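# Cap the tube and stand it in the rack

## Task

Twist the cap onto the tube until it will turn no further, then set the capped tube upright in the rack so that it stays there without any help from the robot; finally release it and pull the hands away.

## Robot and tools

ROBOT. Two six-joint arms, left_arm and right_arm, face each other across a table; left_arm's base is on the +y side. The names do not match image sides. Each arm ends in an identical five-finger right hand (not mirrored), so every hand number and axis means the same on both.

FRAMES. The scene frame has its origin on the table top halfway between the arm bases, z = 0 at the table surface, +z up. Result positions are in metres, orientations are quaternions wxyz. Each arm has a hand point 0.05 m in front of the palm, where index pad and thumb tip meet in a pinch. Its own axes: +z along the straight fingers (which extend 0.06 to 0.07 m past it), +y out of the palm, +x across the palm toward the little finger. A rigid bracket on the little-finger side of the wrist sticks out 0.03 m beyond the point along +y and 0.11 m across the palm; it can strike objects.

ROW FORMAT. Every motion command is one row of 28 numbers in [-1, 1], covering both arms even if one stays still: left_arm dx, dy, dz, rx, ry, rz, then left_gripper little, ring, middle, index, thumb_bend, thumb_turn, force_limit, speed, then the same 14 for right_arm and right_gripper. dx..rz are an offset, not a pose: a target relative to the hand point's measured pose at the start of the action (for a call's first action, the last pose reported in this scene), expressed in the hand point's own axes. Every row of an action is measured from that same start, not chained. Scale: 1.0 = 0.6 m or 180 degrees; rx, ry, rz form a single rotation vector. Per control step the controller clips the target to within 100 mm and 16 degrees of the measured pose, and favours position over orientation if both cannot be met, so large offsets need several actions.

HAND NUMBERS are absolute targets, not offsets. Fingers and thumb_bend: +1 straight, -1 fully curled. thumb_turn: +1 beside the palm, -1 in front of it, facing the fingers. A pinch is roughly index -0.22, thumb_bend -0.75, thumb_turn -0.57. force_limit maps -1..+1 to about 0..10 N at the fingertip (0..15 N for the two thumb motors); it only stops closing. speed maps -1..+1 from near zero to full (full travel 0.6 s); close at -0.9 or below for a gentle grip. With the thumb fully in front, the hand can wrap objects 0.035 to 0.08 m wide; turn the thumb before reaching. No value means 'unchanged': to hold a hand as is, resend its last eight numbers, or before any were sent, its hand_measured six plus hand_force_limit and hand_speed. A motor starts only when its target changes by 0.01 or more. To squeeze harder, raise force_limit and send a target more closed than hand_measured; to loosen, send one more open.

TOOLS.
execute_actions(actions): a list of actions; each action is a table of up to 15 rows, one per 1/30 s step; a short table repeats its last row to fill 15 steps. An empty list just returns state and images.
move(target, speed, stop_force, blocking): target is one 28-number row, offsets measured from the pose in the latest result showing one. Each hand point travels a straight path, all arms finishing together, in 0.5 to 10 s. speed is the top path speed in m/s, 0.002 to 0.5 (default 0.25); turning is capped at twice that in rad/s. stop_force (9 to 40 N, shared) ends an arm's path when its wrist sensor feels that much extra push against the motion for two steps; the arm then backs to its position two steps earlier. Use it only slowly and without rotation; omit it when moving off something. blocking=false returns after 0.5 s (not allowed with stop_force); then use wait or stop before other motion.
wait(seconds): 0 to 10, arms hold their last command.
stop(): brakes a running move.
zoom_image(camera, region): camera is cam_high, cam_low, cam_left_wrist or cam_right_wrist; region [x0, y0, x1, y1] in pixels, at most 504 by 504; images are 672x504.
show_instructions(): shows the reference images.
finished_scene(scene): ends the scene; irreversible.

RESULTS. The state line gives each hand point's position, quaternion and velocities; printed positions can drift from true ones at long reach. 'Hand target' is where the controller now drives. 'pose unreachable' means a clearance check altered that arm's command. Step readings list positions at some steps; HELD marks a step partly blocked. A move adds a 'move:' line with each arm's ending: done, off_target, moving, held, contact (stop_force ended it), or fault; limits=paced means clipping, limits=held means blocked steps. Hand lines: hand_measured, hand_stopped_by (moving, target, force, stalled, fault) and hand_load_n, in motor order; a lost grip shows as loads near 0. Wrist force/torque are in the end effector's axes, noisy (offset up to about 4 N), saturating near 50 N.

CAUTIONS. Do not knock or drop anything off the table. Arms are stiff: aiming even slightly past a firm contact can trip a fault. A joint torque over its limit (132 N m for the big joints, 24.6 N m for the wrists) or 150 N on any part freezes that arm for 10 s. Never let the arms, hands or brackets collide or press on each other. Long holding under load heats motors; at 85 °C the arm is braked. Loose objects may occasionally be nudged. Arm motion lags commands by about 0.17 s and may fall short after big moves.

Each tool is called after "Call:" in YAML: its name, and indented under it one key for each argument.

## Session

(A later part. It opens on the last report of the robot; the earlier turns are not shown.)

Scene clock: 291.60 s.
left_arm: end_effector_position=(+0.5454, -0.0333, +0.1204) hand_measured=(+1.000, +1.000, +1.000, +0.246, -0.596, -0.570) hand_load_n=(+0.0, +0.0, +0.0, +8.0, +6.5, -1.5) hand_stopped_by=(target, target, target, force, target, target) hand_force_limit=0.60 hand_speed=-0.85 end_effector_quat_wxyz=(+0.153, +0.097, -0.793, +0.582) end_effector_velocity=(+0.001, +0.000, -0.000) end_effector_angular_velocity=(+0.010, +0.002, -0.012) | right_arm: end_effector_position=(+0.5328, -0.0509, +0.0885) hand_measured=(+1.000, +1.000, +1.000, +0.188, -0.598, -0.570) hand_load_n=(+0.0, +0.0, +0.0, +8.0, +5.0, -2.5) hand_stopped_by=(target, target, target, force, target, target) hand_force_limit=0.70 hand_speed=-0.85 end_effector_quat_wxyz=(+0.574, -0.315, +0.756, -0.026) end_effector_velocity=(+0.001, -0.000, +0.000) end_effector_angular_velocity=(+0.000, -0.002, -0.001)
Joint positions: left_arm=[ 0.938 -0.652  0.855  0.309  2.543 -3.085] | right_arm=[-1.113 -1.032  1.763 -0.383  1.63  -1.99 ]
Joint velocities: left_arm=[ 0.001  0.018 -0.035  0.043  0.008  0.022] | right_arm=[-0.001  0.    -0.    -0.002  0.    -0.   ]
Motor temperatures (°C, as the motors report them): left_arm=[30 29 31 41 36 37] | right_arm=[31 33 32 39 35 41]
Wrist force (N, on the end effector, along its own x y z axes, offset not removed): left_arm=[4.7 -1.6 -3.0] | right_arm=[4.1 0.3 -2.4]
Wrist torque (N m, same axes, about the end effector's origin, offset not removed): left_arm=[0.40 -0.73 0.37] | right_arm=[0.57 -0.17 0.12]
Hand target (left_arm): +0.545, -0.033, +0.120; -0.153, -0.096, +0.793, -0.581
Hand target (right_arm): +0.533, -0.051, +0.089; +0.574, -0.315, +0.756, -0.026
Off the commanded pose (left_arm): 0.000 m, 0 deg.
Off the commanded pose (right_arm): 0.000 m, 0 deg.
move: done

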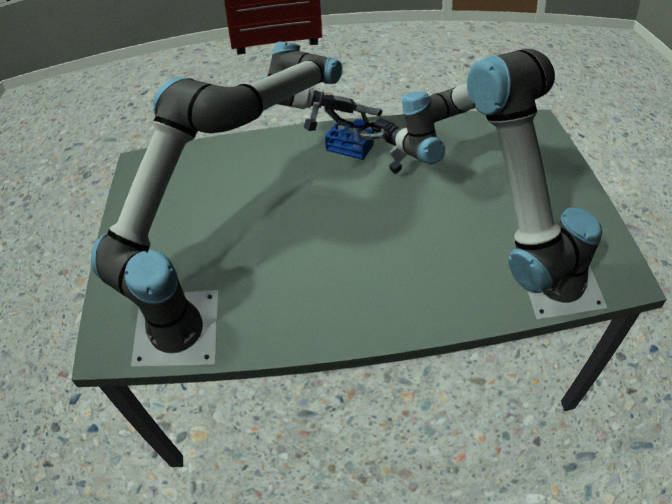

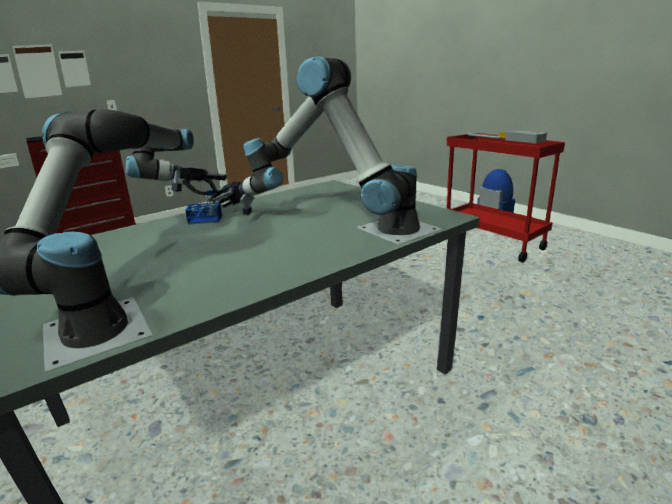

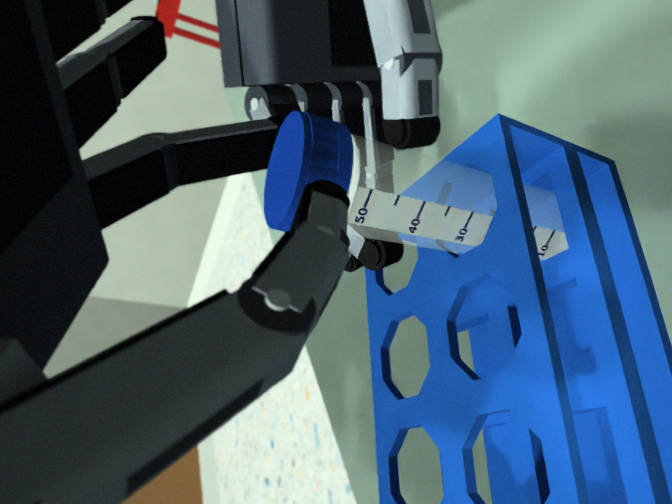

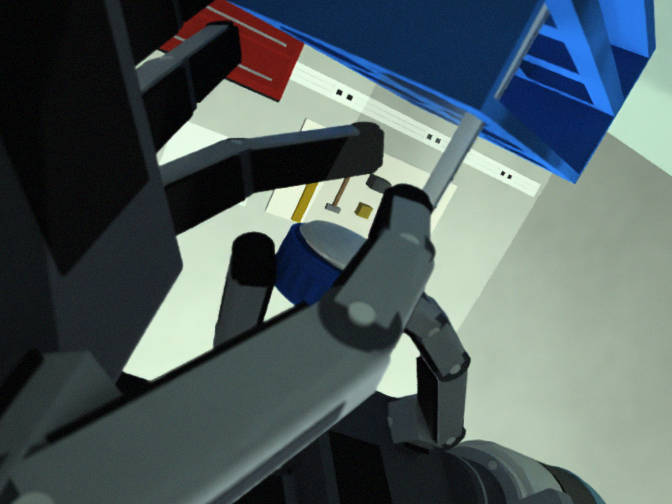

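Progressing. Three more, correcting y drift.

Call:
move:
  target: [-0.0024,0.0003,-0.0038,0,0,0,1,1,1,0.5,-0.6,-0.57,0.6,1,0,0,0,0,0,0,1,1,1,-0.3,-0.6,-0.57,0.7,-0.85]
  speed: 0.01

Call:
move:
  target: [0.0246,0.0057,0.0138,0.12,-0.296,-0.092,1,1,1,0.5,-0.6,-0.57,0.6,1,0,0,0,0,0,0,1,1,1,-0.3,-0.6,-0.57,0.7,-0.85]
  speed: 0.35

Call:
move:
  target: [0.0007,-0.0016,0.0062,0,0,0,1,1,1,-0.3,-0.6,-0.57,0.6,-0.85,0,0,0,0,0,0,1,1,1,-0.3,-0.6,-0.57,0.7,-0.85]
  speed: 0.02

Call:
move:
  target: [-0.019,-0.0093,0.0077,-0.12,0.296,0.092,1,1,1,-0.3,-0.6,-0.57,0.6,-0.85,0,0,0,0,0,0,1,1,1,-0.3,-0.6,-0.57,0.7,-0.85]
  speed: 0.25

Call:
move:
  target: [-0.0024,0,-0.003,0,0,0,1,1,1,0.5,-0.6,-0.57,0.6,1,0,0,0,0,0,0,1,1,1,-0.3,-0.6,-0.57,0.7,-0.85]
  speed: 0.01

Call:
move:
  target: [0.0246,0.0057,0.0138,0.12,-0.296,-0.092,1,1,1,0.5,-0.6,-0.57,0.6,1,0,0,0,0,0,0,1,1,1,-0.3,-0.6,-0.57,0.7,-0.85]
  speed: 0.35

Call:
move:
  target: [0.0007,-0.0016,0.0062,0,0,0,1,1,1,-0.3,-0.6,-0.57,0.6,-0.85,0,0,0,0,0,0,1,1,1,-0.3,-0.6,-0.57,0.7,-0.85]
  speed: 0.02

Call:
move:
  target: [-0.019,-0.0093,0.0077,-0.12,0.296,0.092,1,1,1,-0.3,-0.6,-0.57,0.6,-0.85,0,0,0,0,0,0,1,1,1,-0.3,-0.6,-0.57,0.7,-0.85]
  speed: 0.25

Call:
move:
  target: [-0.0024,0,-0.003,0,0,0,1,1,1,0.5,-0.6,-0.57,0.6,1,0,0,0,0,0,0,1,1,1,-0.3,-0.6,-0.57,0.7,-0.85]
  speed: 0.01

Call:
move:
  target: [0.0246,0.0057,0.0138,0.12,-0.296,-0.092,1,1,1,0.5,-0.6,-0.57,0.6,1,0,0,0,0,0,0,1,1,1,-0.3,-0.6,-0.57,0.7,-0.85]
  speed: 0.35

Call:
move:
  target: [0.0007,-0.0016,0.0062,0,0,0,1,1,1,-0.3,-0.6,-0.57,0.6,-0.85,0,0,0,0,0,0,1,1,1,-0.3,-0.6,-0.57,0.7,-0.85]
  speed: 0.02

Call:
move:
  target: [-0.019,-0.0093,0.0077,-0.12,0.296,0.092,1,1,1,-0.3,-0.6,-0.57,0.6,-0.85,0,0,0,0,0,0,1,1,1,-0.3,-0.6,-0.57,0.7,-0.85]
  speed: 0.25

Scene clock: 307.50 s.
left_arm: end_effector_position=(+0.5469, -0.0312, +0.1203) hand_measured=(+1.000, +1.000, +1.000, +0.500, -0.600, -0.570) hand_load_n=(+0.0, +0.0, +0.0, +0.0, +0.0, +0.0) hand_stopped_by=(target, target, target, target, target, target) hand_force_limit=0.60 hand_speed=1.00 end_effector_quat_wxyz=(+0.153, +0.097, -0.793, +0.582) end_effector_velocity=(+0.001, +0.001, -0.001) end_effector_angular_velocity=(-0.000, +0.000, +0.001) | right_arm: end_effector_position=(+0.5328, -0.0509, +0.0885) hand_measured=(+1.000, +1.000, +1.000, +0.188, -0.598, -0.570) hand_load_n=(+0.0, +0.0, +0.0, +7.5, +5.0, -0.5) hand_stopped_by=(target, target, target, force, target, target) hand_force_limit=0.70 hand_speed=-0.85 end_effector_quat_wxyz=(+0.574, -0.315, +0.756, -0.026) end_effector_velocity=(-0.001, +0.001, -0.000) end_effector_angular_velocity=(-0.000, +0.001, +0.002)
Joint positions: left_arm=[ 0.942 -0.65   0.852  0.313  2.547 -3.082] | right_arm=[-1.113 -1.032  1.763 -0.383  1.63  -1.99 ]
Joint velocities: left_arm=[ 0.002  0.001  0.    -0.001  0.001  0.001] | right_arm=[ 0.002  0.     0.     0.001 -0.     0.   ]
Motor temperatures (°C, as the motors report them): left_arm=[30 29 31 41 36 37] | right_arm=[31 33 32 39 35 41]
Wrist force (N, on the end effector, along its own x y z axes, offset not removed): left_arm=[3.6 1.4 1.0] | right_arm=[0.8 2.3 0.6]
Wrist torque (N m, same axes, about the end effector's origin, offset not removed): left_arm=[0.23 -0.83 0.37] | right_arm=[0.44 0.02 0.01]
Hand target (left_arm): +0.547, -0.031, +0.120; -0.153, -0.097, +0.793, -0.582
Hand target (right_arm): +0.533, -0.051, +0.089; +0.574, -0.315, +0.756, -0.026
Off the commanded pose (left_arm): 0.000 m, 0 deg.
Off the commanded pose (right_arm): 0.000 m, 0 deg.
move: done

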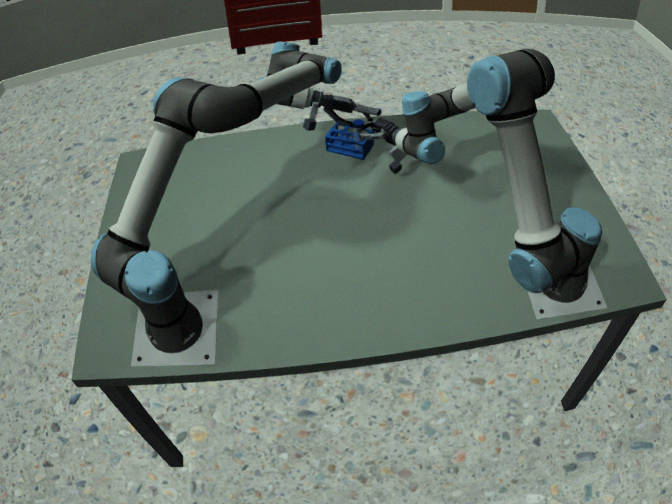

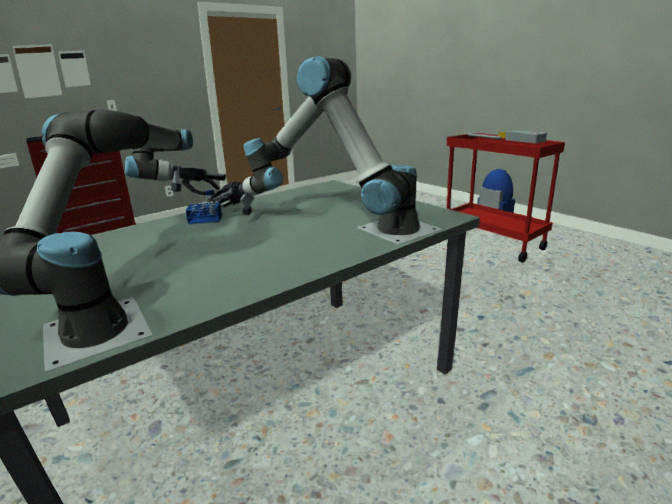

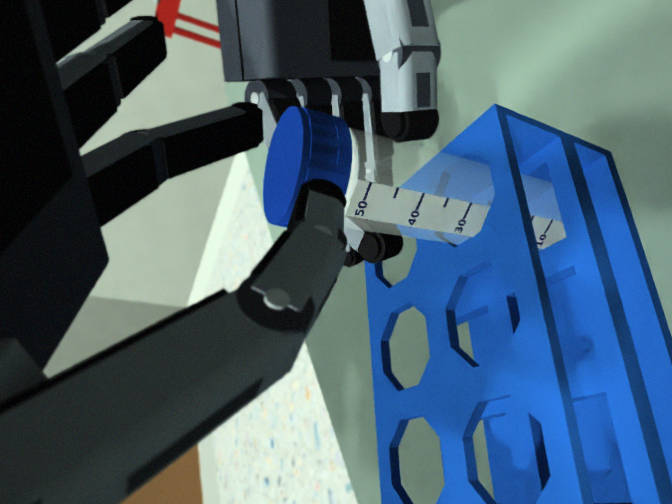

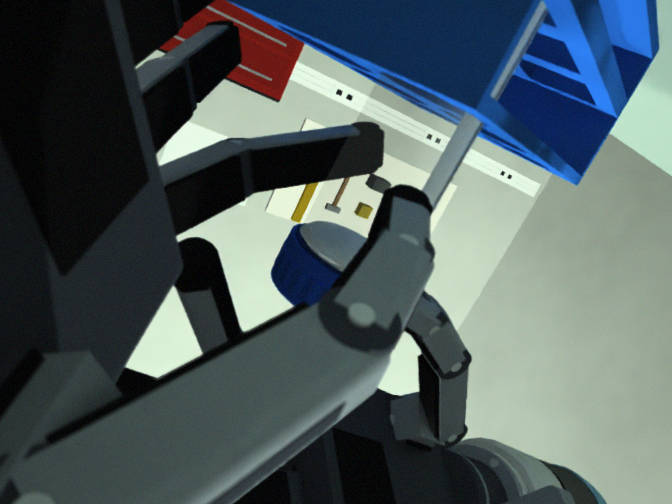

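Scene clock: 309.60 s.
left_arm: end_effector_position=(+0.5309, -0.0373, +0.1202) hand_measured=(+1.000, +1.000, +1.000, +0.500, -0.600, -0.570) hand_load_n=(+0.0, +0.0, +0.0, +0.0, +0.0, +0.0) hand_stopped_by=(target, target, target, target, target, target) hand_force_limit=0.60 hand_speed=1.00 end_effector_quat_wxyz=(-0.156, +0.479, -0.638, +0.583) end_effector_velocity=(+0.001, -0.000, -0.000) end_effector_angular_velocity=(+0.001, +0.000, +0.011) | right_arm: end_effector_position=(+0.5328, -0.0509, +0.0885) hand_measured=(+1.000, +1.000, +1.000, +0.188, -0.598, -0.570) hand_load_n=(+0.0, +0.0, +0.0, +7.5, +4.5, -0.5) hand_stopped_by=(target, target, target, force, target, target) hand_force_limit=0.70 hand_speed=-0.85 end_effector_quat_wxyz=(+0.574, -0.315, +0.756, -0.026) end_effector_velocity=(+0.000, -0.000, -0.000) end_effector_angular_velocity=(+0.000, -0.001, -0.001)
Joint positions: left_arm=[ 0.569 -1.008  1.467 -0.165  1.209 -3.63 ] | right_arm=[-1.113 -1.032  1.763 -0.383  1.63  -1.99 ]
Joint velocities: left_arm=[-0.004  0.003 -0.005  0.004 -0.014 -0.004] | right_arm=[-0.     0.     0.    -0.001  0.     0.   ]
Motor temperatures (°C, as the motors report them): left_arm=[30 29 31 41 36 37] | right_arm=[31 33 32 39 35 41]
Wrist force (N, on the end effector, along its own x y z axes, offset not removed): left_arm=[2.5 1.6 3.3] | right_arm=[0.8 0.7 -0.4]
Wrist torque (N m, same axes, about the end effector's origin, offset not removed): left_arm=[0.15 -0.53 0.33] | right_arm=[0.23 0.05 0.01]
Hand target (left_arm): +0.531, -0.037, +0.120; +0.157, -0.479, +0.637, -0.583
Hand target (right_arm): +0.533, -0.051, +0.089; +0.574, -0.315, +0.756, -0.026
Off the commanded pose (left_arm): 0.000 m, 0 deg.
Off the commanded pose (right_arm): 0.000 m, 0 deg.
move: done

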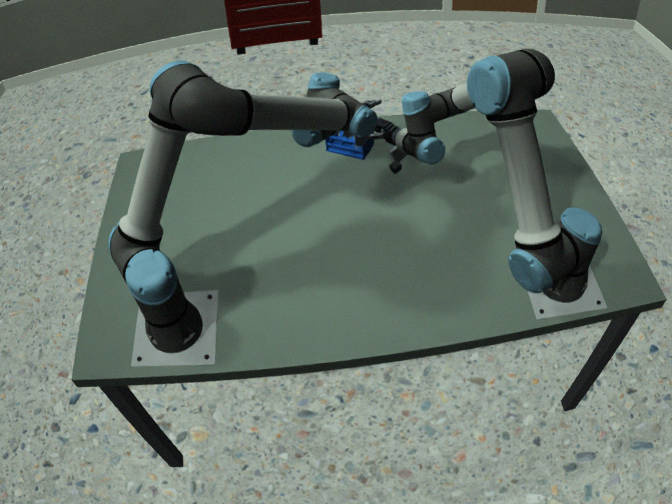

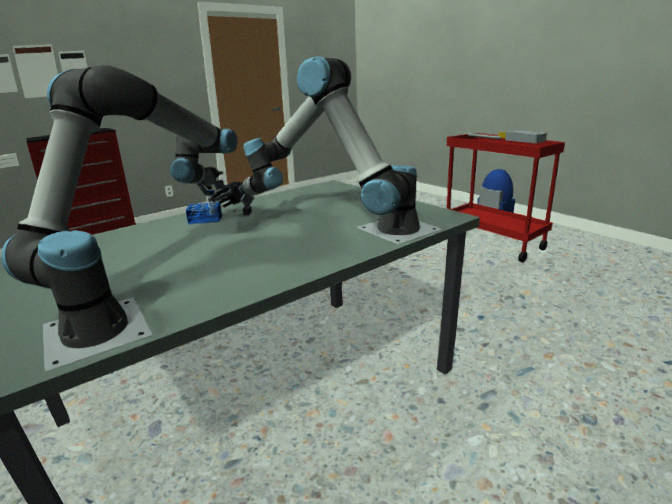

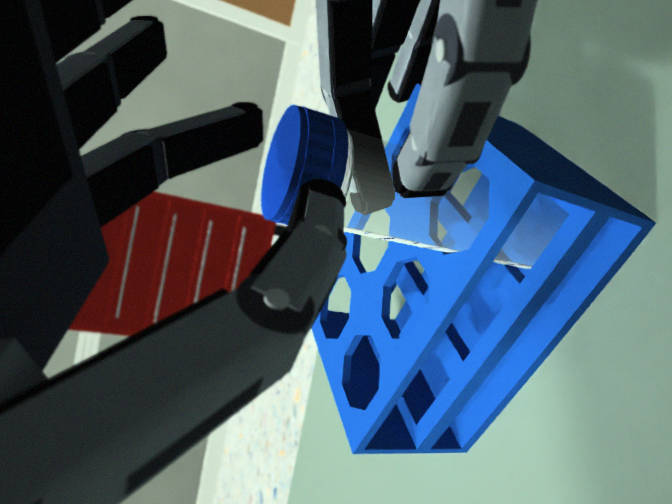

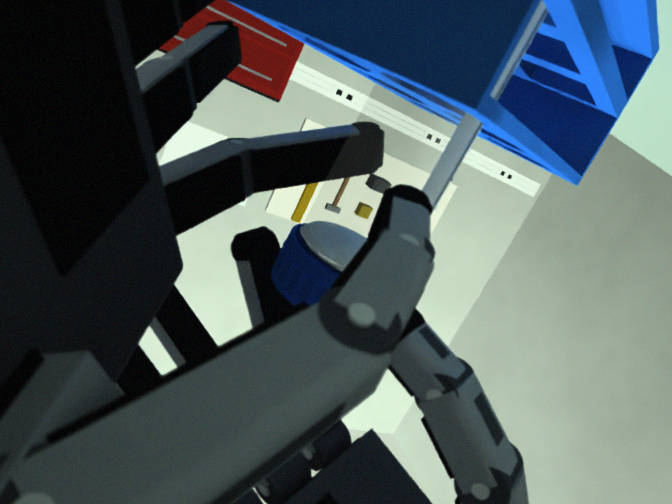

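Scene clock: 310.90 s.
left_arm: end_effector_position=(+0.5339, -0.0397, +0.1202) hand_measured=(+1.000, +1.000, +1.000, +0.246, -0.598, -0.570) hand_load_n=(+0.0, +0.0, +0.0, +8.5, +4.0, -1.0) hand_stopped_by=(target, target, target, force, target, target) hand_force_limit=0.60 hand_speed=-0.85 end_effector_quat_wxyz=(-0.156, +0.479, -0.638, +0.583) end_effector_velocity=(-0.001, -0.001, -0.000) end_effector_angular_velocity=(+0.001, +0.000, -0.002) | right_arm: end_effector_position=(+0.5328, -0.0509, +0.0885) hand_measured=(+1.000, +1.000, +1.000, +0.188, -0.598, -0.570) hand_load_n=(+0.0, +0.0, +0.0, +8.5, +4.5, -1.0) hand_stopped_by=(target, target, target, force, target, target) hand_force_limit=0.70 hand_speed=-0.85 end_effector_quat_wxyz=(+0.574, -0.315, +0.756, -0.026) end_effector_velocity=(+0.000, -0.000, +0.000) end_effector_angular_velocity=(+0.000, +0.000, -0.001)
Joint positions: left_arm=[ 0.571 -1.     1.453 -0.16   1.211 -3.63 ] | right_arm=[-1.113 -1.032  1.763 -0.383  1.63  -1.99 ]
Joint velocities: left_arm=[-0.002 -0.     0.     0.001 -0.     0.   ] | right_arm=[-0.001 -0.    -0.     0.     0.     0.   ]
Motor temperatures (°C, as the motors report them): left_arm=[30 29 31 41 36 37] | right_arm=[31 33 32 39 35 41]
Wrist force (N, on the end effector, along its own x y z axes, offset not removed): left_arm=[4.0 -1.0 -1.1] | right_arm=[3.2 0.5 3.0]
Wrist torque (N m, same axes, about the end effector's origin, offset not removed): left_arm=[0.27 -0.65 0.36] | right_arm=[0.09 0.16 0.00]
Hand target (left_arm): +0.534, -0.040, +0.120; +0.156, -0.479, +0.638, -0.583
Hand target (right_arm): +0.533, -0.051, +0.089; +0.574, -0.315, +0.756, -0.026
Off the commanded pose (left_arm): 0.000 m, 0 deg.
Off the commanded pose (right_arm): 0.000 m, 0 deg.
move: done

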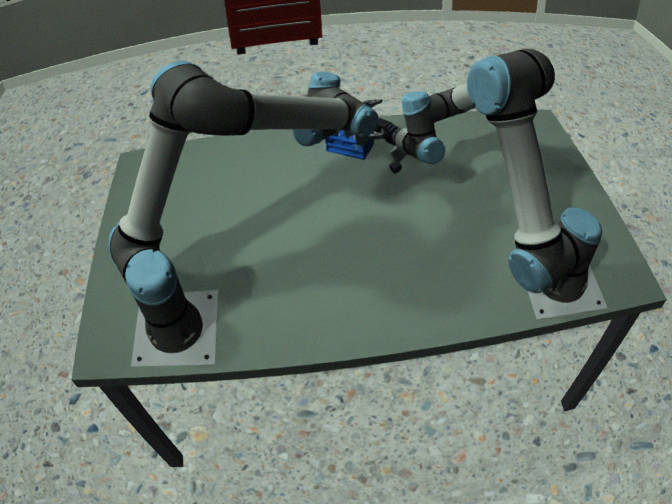

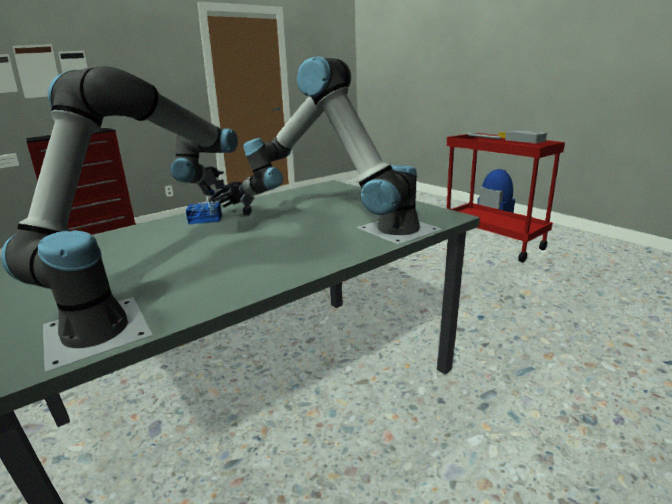

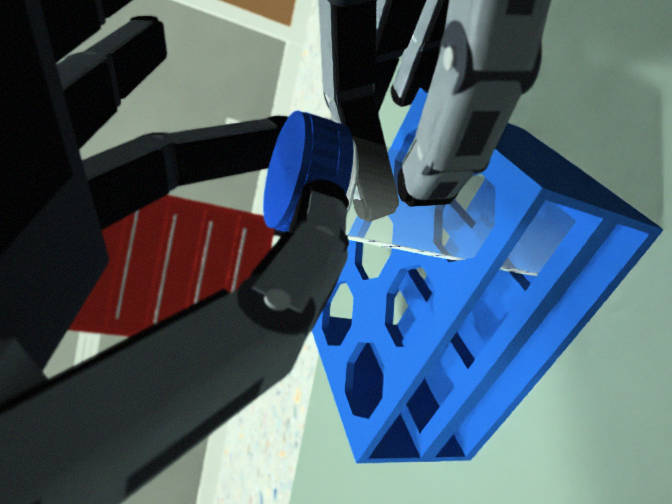

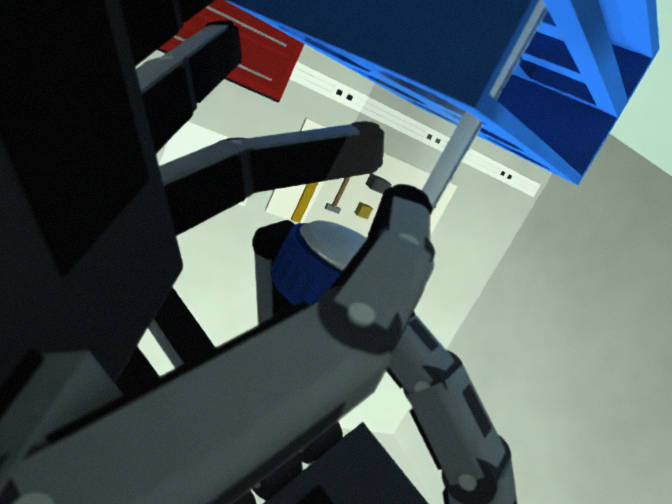

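Scene clock: 313.60 s.
left_arm: end_effector_position=(+0.5454, -0.0329, +0.1199) hand_measured=(+1.000, +1.000, +1.000, +0.246, -0.596, -0.570) hand_load_n=(+0.0, +0.0, +0.0, +7.0, +6.0, -1.5) hand_stopped_by=(target, target, target, force, target, target) hand_force_limit=0.60 hand_speed=-0.85 end_effector_quat_wxyz=(+0.153, +0.096, -0.793, +0.582) end_effector_velocity=(+0.000, -0.001, +0.001) end_effector_angular_velocity=(+0.008, -0.001, -0.013) | right_arm: end_effector_position=(+0.5328, -0.0509, +0.0885) hand_measured=(+1.000, +1.000, +1.000, +0.188, -0.598, -0.570) hand_load_n=(+0.0, +0.0, +0.0, +7.0, +4.5, -2.5) hand_stopped_by=(target, target, target, force, target, target) hand_force_limit=0.70 hand_speed=-0.85 end_effector_quat_wxyz=(+0.574, -0.315, +0.756, -0.026) end_effector_velocity=(-0.001, +0.000, -0.000) end_effector_angular_velocity=(+0.001, +0.001, +0.000)
Joint positions: left_arm=[ 0.939 -0.653  0.859  0.304  2.544 -3.086] | right_arm=[-1.113 -1.032  1.763 -0.383  1.63  -1.99 ]
Joint velocities: left_arm=[-0.     0.016 -0.036  0.041  0.008  0.021] | right_arm=[ 0.001 -0.     0.     0.001  0.     0.001]
Motor temperatures (°C, as the motors report them): left_arm=[30 29 31 41 36 37] | right_arm=[31 33 32 39 35 41]
Wrist force (N, on the end effector, along its own x y z axes, offset not removed): left_arm=[4.0 -1.8 -3.8] | right_arm=[2.0 -2.1 -4.4]
Wrist torque (N m, same axes, about the end effector's origin, offset not removed): left_arm=[0.12 -0.74 0.26] | right_arm=[0.38 0.04 -0.04]
Hand target (left_arm): +0.545, -0.033, +0.120; -0.153, -0.096, +0.793, -0.582
Hand target (right_arm): +0.533, -0.051, +0.089; +0.574, -0.315, +0.756, -0.026
Off the commanded pose (left_arm): 0.000 m, 0 deg.
Off the commanded pose (right_arm): 0.000 m, 0 deg.
move: done

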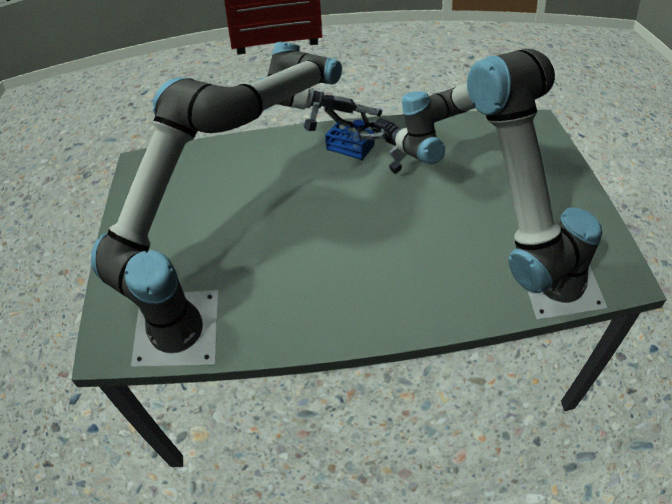

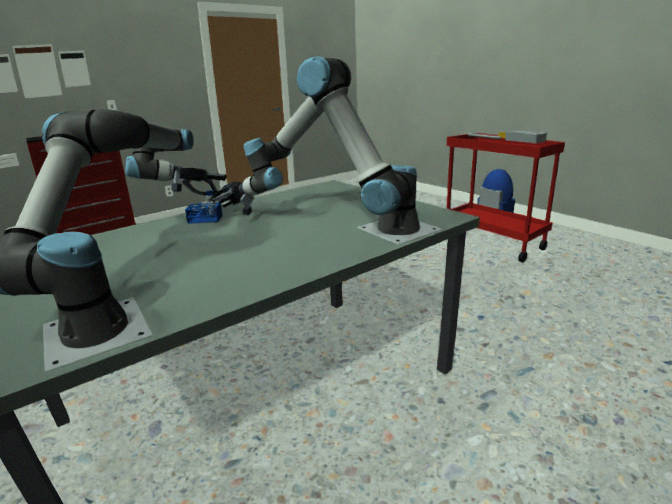

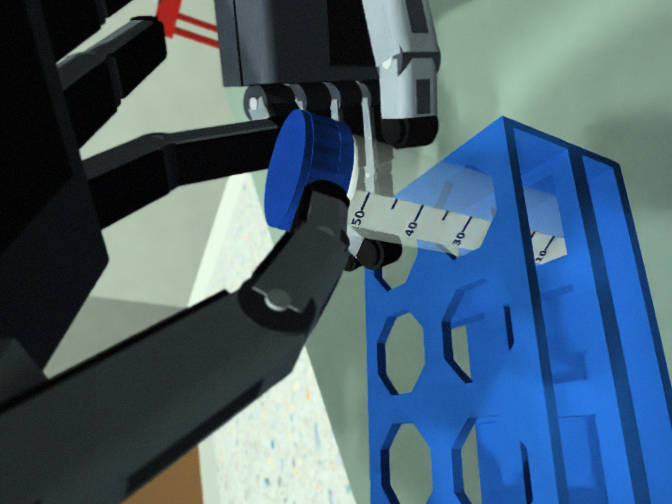

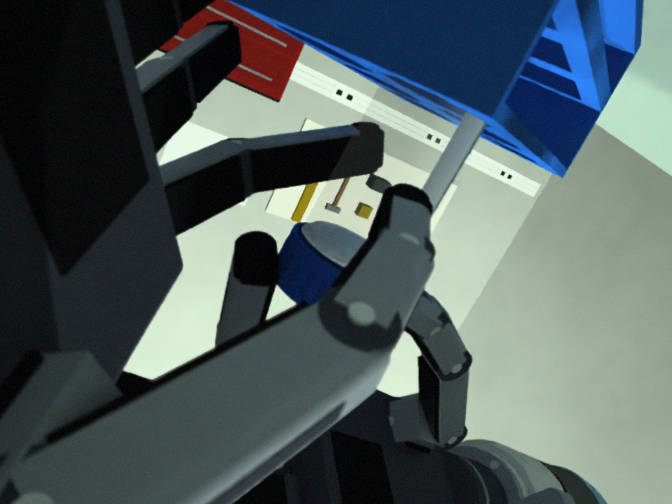

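Scene clock: 314.30 s.
left_arm: end_effector_position=(+0.5469, -0.0313, +0.1199) hand_measured=(+1.000, +1.000, +1.000, +0.500, -0.600, -0.570) hand_load_n=(+0.0, +0.0, +0.0, +0.0, +0.5, +0.0) hand_stopped_by=(target, target, target, target, target, target) hand_force_limit=0.60 hand_speed=1.00 end_effector_quat_wxyz=(+0.153, +0.096, -0.793, +0.582) end_effector_velocity=(+0.001, +0.001, -0.001) end_effector_angular_velocity=(+0.000, +0.000, -0.000) | right_arm: end_effector_position=(+0.5328, -0.0509, +0.0885) hand_measured=(+1.000, +1.000, +1.000, +0.188, -0.598, -0.570) hand_load_n=(+0.0, +0.0, +0.0, +7.5, +4.5, -0.5) hand_stopped_by=(target, target, target, force, target, target) hand_force_limit=0.70 hand_speed=-0.85 end_effector_quat_wxyz=(+0.574, -0.315, +0.756, -0.026) end_effector_velocity=(-0.000, +0.001, -0.000) end_effector_angular_velocity=(+0.000, +0.000, +0.001)
Joint positions: left_arm=[ 0.942 -0.65   0.855  0.309  2.547 -3.083] | right_arm=[-1.113 -1.032  1.763 -0.383  1.63  -1.99 ]
Joint velocities: left_arm=[ 0.002  0.002 -0.002  0.002  0.002  0.001] | right_arm=[ 0.001  0.    -0.    -0.     0.     0.   ]
Motor temperatures (°C, as the motors report them): left_arm=[30 29 31 41 36 37] | right_arm=[31 33 32 39 35 41]
Wrist force (N, on the end effector, along its own x y z axes, offset not removed): left_arm=[2.1 1.5 -0.1] | right_arm=[0.9 0.5 0.0]
Wrist torque (N m, same axes, about the end effector's origin, offset not removed): left_arm=[0.19 -0.48 0.28] | right_arm=[0.26 -0.02 0.07]
Hand target (left_arm): +0.547, -0.031, +0.120; -0.153, -0.096, +0.793, -0.582
Hand target (right_arm): +0.533, -0.051, +0.089; +0.574, -0.315, +0.756, -0.026
Off the commanded pose (left_arm): 0.000 m, 0 deg.
Off the commanded pose (right_arm): 0.000 m, 0 deg.
move: done

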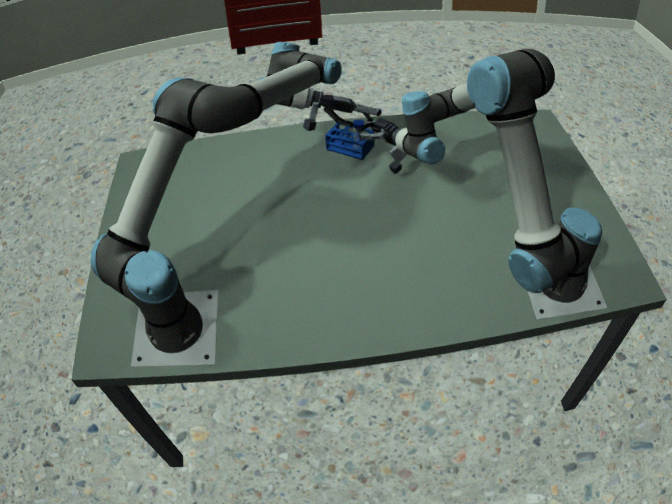

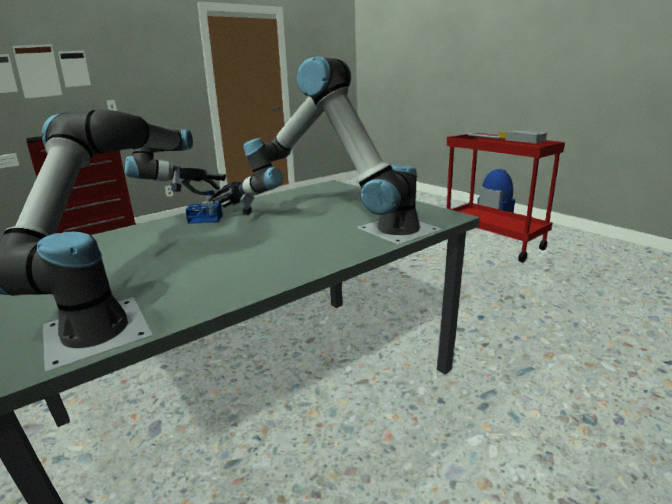

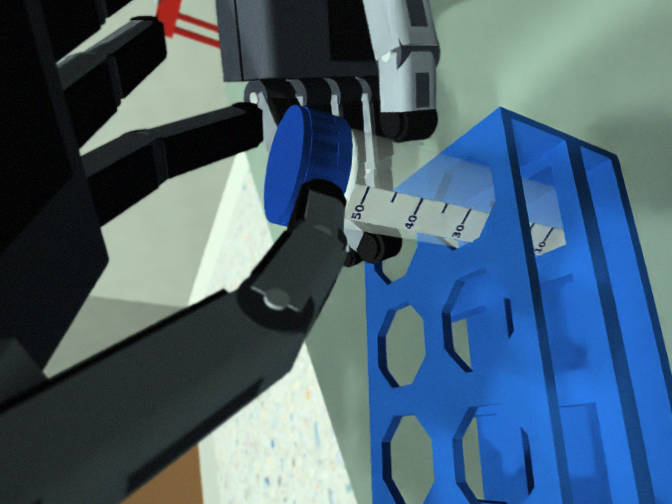

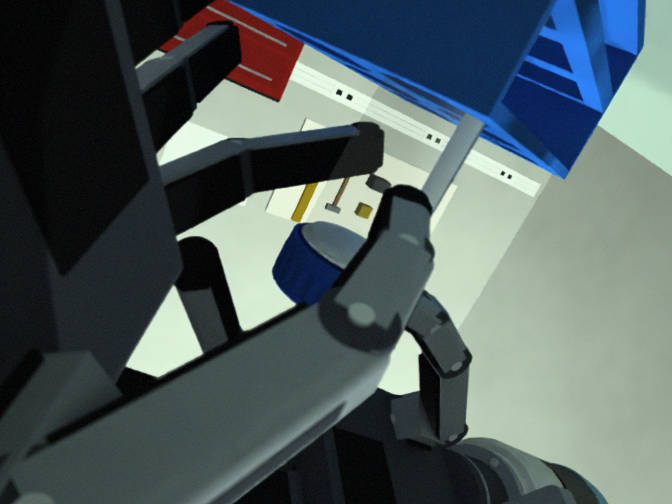

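Scene clock: 316.40 s.
left_arm: end_effector_position=(+0.5308, -0.0374, +0.1198) hand_measured=(+1.000, +1.000, +1.000, +0.500, -0.600, -0.570) hand_load_n=(+0.0, +0.0, +0.0, +0.0, +0.0, +0.0) hand_stopped_by=(target, target, target, target, target, target) hand_force_limit=0.60 hand_speed=1.00 end_effector_quat_wxyz=(-0.156, +0.479, -0.637, +0.584) end_effector_velocity=(+0.001, +0.000, +0.001) end_effector_angular_velocity=(-0.000, -0.001, +0.013) | right_arm: end_effector_position=(+0.5328, -0.0509, +0.0885) hand_measured=(+1.000, +1.000, +1.000, +0.188, -0.598, -0.570) hand_load_n=(+0.0, +0.0, +0.0, +7.0, +4.0, -0.5) hand_stopped_by=(target, target, target, force, target, target) hand_force_limit=0.70 hand_speed=-0.85 end_effector_quat_wxyz=(+0.574, -0.315, +0.756, -0.026) end_effector_velocity=(+0.000, +0.000, +0.000) end_effector_angular_velocity=(+0.001, -0.002, +0.000)
Joint positions: left_arm=[ 0.568 -1.008  1.468 -0.167  1.208 -3.631] | right_arm=[-1.113 -1.032  1.763 -0.383  1.63  -1.99 ]
Joint velocities: left_arm=[-0.003  0.002 -0.005  0.004 -0.015 -0.004] | right_arm=[ 0.     0.    -0.    -0.002  0.    -0.   ]
Motor temperatures (°C, as the motors report them): left_arm=[30 29 31 41 36 37] | right_arm=[31 33 32 39 35 41]
Wrist force (N, on the end effector, along its own x y z axes, offset not removed): left_arm=[2.9 1.9 0.7] | right_arm=[0.8 0.3 0.4]
Wrist torque (N m, same axes, about the end effector's origin, offset not removed): left_arm=[0.24 -0.66 0.25] | right_arm=[0.17 0.02 -0.02]
Hand target (left_arm): +0.531, -0.037, +0.120; +0.157, -0.479, +0.637, -0.583
Hand target (right_arm): +0.533, -0.051, +0.089; +0.574, -0.315, +0.756, -0.026
Off the commanded pose (left_arm): 0.000 m, 0 deg.
Off the commanded pose (right_arm): 0.000 m, 0 deg.
move: done

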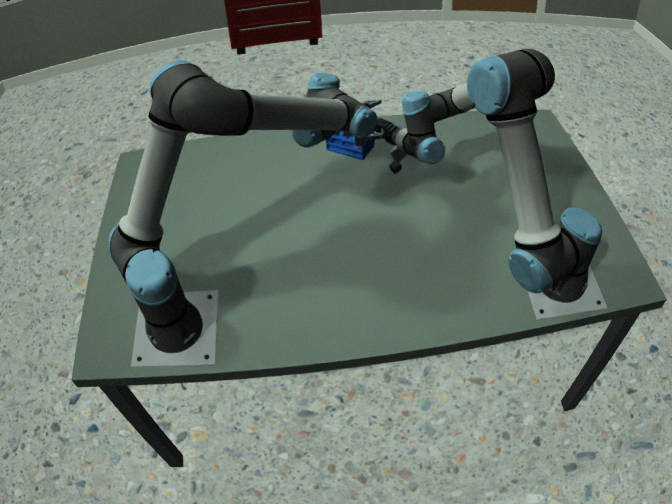

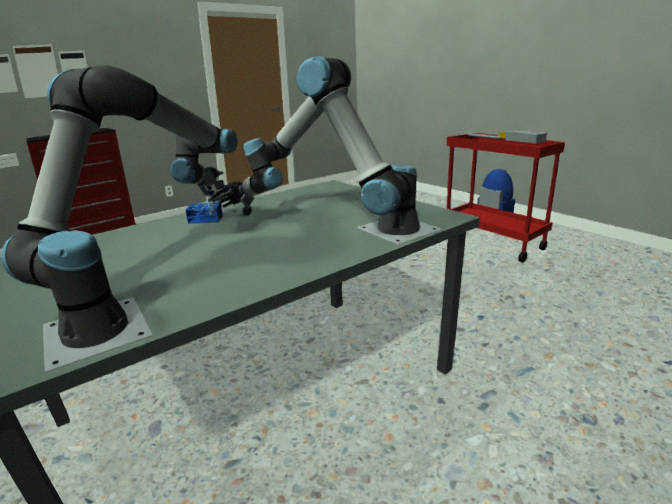

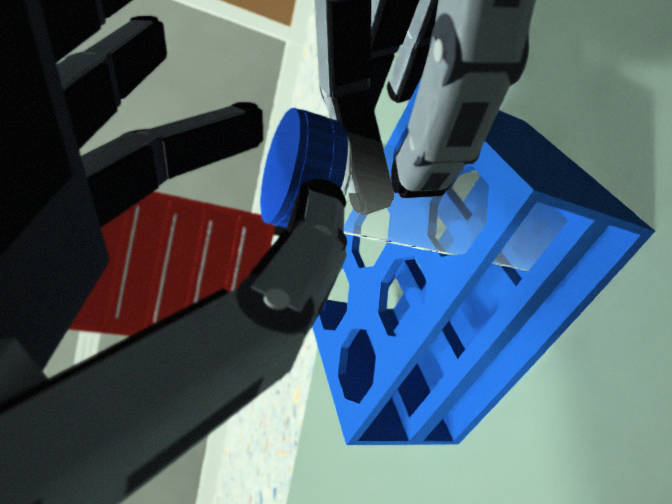

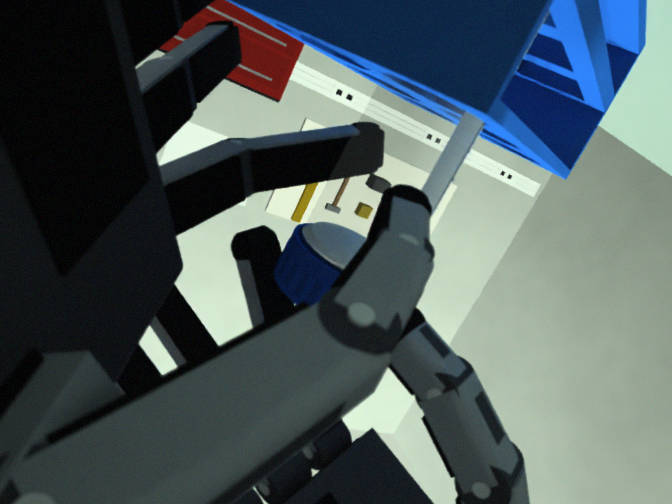

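Scene clock: 317.70 s.
left_arm: end_effector_position=(+0.5339, -0.0398, +0.1198) hand_measured=(+1.000, +1.000, +1.000, +0.246, -0.598, -0.570) hand_load_n=(+0.0, +0.0, +0.0, +8.5, +3.5, -1.5) hand_stopped_by=(target, target, target, force, target, target) hand_force_limit=0.60 hand_speed=-0.85 end_effector_quat_wxyz=(-0.156, +0.479, -0.637, +0.584) end_effector_velocity=(+0.001, +0.001, +0.000) end_effector_angular_velocity=(-0.001, -0.001, +0.001) | right_arm: end_effector_position=(+0.5328, -0.0509, +0.0885) hand_measured=(+1.000, +1.000, +1.000, +0.188, -0.598, -0.570) hand_load_n=(+0.0, +0.0, +0.0, +9.0, +2.0, -1.5) hand_stopped_by=(target, target, target, force, target, target) hand_force_limit=0.70 hand_speed=-0.85 end_effector_quat_wxyz=(+0.574, -0.315, +0.756, -0.026) end_effector_velocity=(+0.001, -0.000, +0.000) end_effector_angular_velocity=(+0.001, -0.001, -0.001)
Joint positions: left_arm=[ 0.571 -0.999  1.454 -0.162  1.211 -3.63 ] | right_arm=[-1.113 -1.032  1.763 -0.383  1.63  -1.99 ]
Joint velocities: left_arm=[ 0.001 -0.     0.    -0.001  0.     0.   ] | right_arm=[-0.001 -0.    -0.    -0.001  0.     0.001]
Motor temperatures (°C, as the motors report them): left_arm=[30 29 31 41 36 37] | right_arm=[31 33 32 39 35 41]
Wrist force (N, on the end effector, along its own x y z axes, offset not removed): left_arm=[3.6 -1.9 -4.7] | right_arm=[5.1 -0.2 5.1]
Wrist torque (N m, same axes, about the end effector's origin, offset not removed): left_arm=[0.26 -0.58 0.23] | right_arm=[0.33 0.14 0.04]
Hand target (left_arm): +0.534, -0.040, +0.120; +0.156, -0.479, +0.637, -0.584
Hand target (right_arm): +0.533, -0.051, +0.089; +0.574, -0.315, +0.756, -0.026
Off the commanded pose (left_arm): 0.000 m, 0 deg.
Off the commanded pose (right_arm): 0.000 m, 0 deg.
move: done

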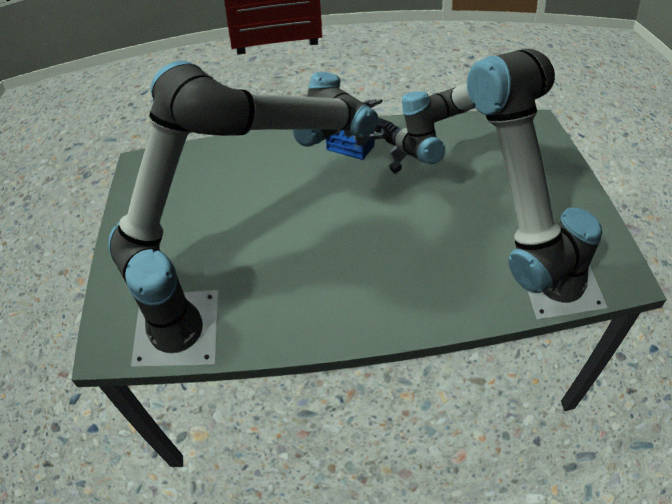

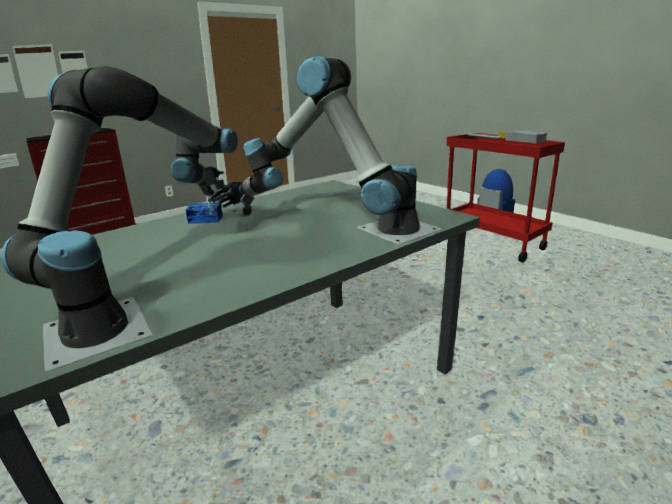

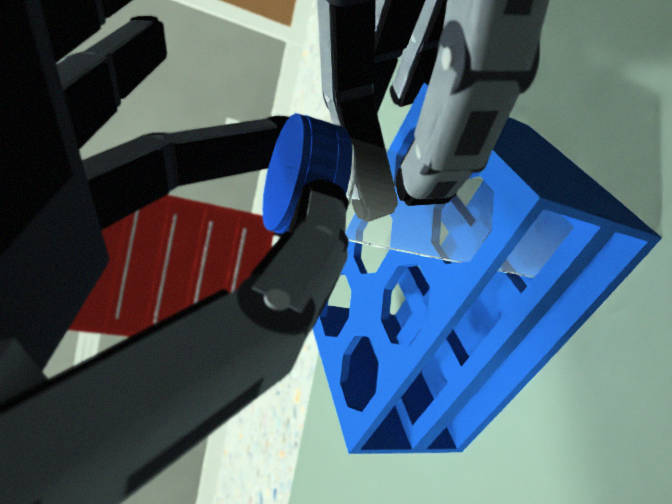

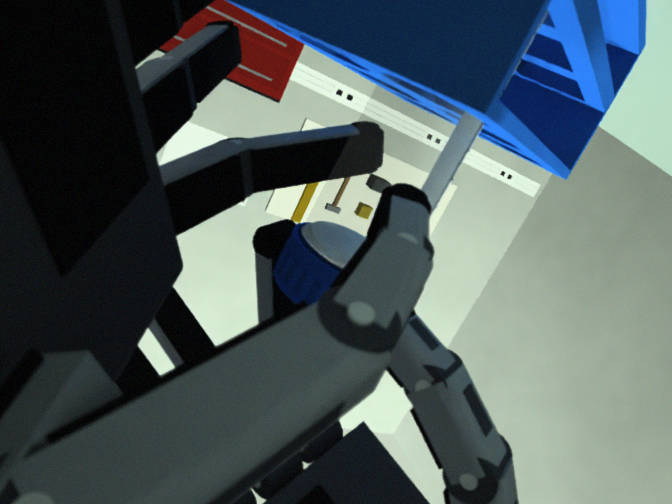

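Scene clock: 320.40 s.
left_arm: end_effector_position=(+0.5453, -0.0331, +0.1195) hand_measured=(+1.000, +1.000, +1.000, +0.246, -0.596, -0.570) hand_load_n=(+0.0, +0.0, +0.0, +7.0, +7.0, -2.5) hand_stopped_by=(target, target, target, force, target, target) hand_force_limit=0.60 hand_speed=-0.85 end_effector_quat_wxyz=(+0.153, +0.096, -0.792, +0.583) end_effector_velocity=(+0.001, +0.000, +0.001) end_effector_angular_velocity=(+0.009, +0.000, -0.011) | right_arm: end_effector_position=(+0.5328, -0.0509, +0.0885) hand_measured=(+1.000, +1.000, +1.000, +0.188, -0.598, -0.570) hand_load_n=(+0.0, +0.0, +0.0, +8.5, +3.0, -1.5) hand_stopped_by=(target, target, target, force, target, target) hand_force_limit=0.70 hand_speed=-0.85 end_effector_quat_wxyz=(+0.574, -0.315, +0.756, -0.026) end_effector_velocity=(+0.001, -0.001, +0.000) end_effector_angular_velocity=(+0.000, -0.000, -0.001)
Joint positions: left_arm=[ 0.939 -0.654  0.862  0.3    2.544 -3.088] | right_arm=[-1.113 -1.032  1.763 -0.383  1.63  -1.99 ]
Joint velocities: left_arm=[ 0.002  0.017 -0.035  0.042  0.008  0.021] | right_arm=[-0.001 -0.    -0.    -0.     0.     0.   ]
Motor temperatures (°C, as the motors report them): left_arm=[30 29 31 41 36 37] | right_arm=[31 33 32 39 35 41]
Wrist force (N, on the end effector, along its own x y z axes, offset not removed): left_arm=[5.6 1.1 -4.3] | right_arm=[2.5 -4.6 -0.8]
Wrist torque (N m, same axes, about the end effector's origin, offset not removed): left_arm=[0.37 -0.54 0.29] | right_arm=[0.21 0.07 0.08]
Hand target (left_arm): +0.545, -0.033, +0.119; -0.153, -0.096, +0.793, -0.582
Hand target (right_arm): +0.533, -0.051, +0.089; +0.574, -0.315, +0.756, -0.026
Off the commanded pose (left_arm): 0.000 m, 0 deg.
Off the commanded pose (right_arm): 0.000 m, 0 deg.
move: done

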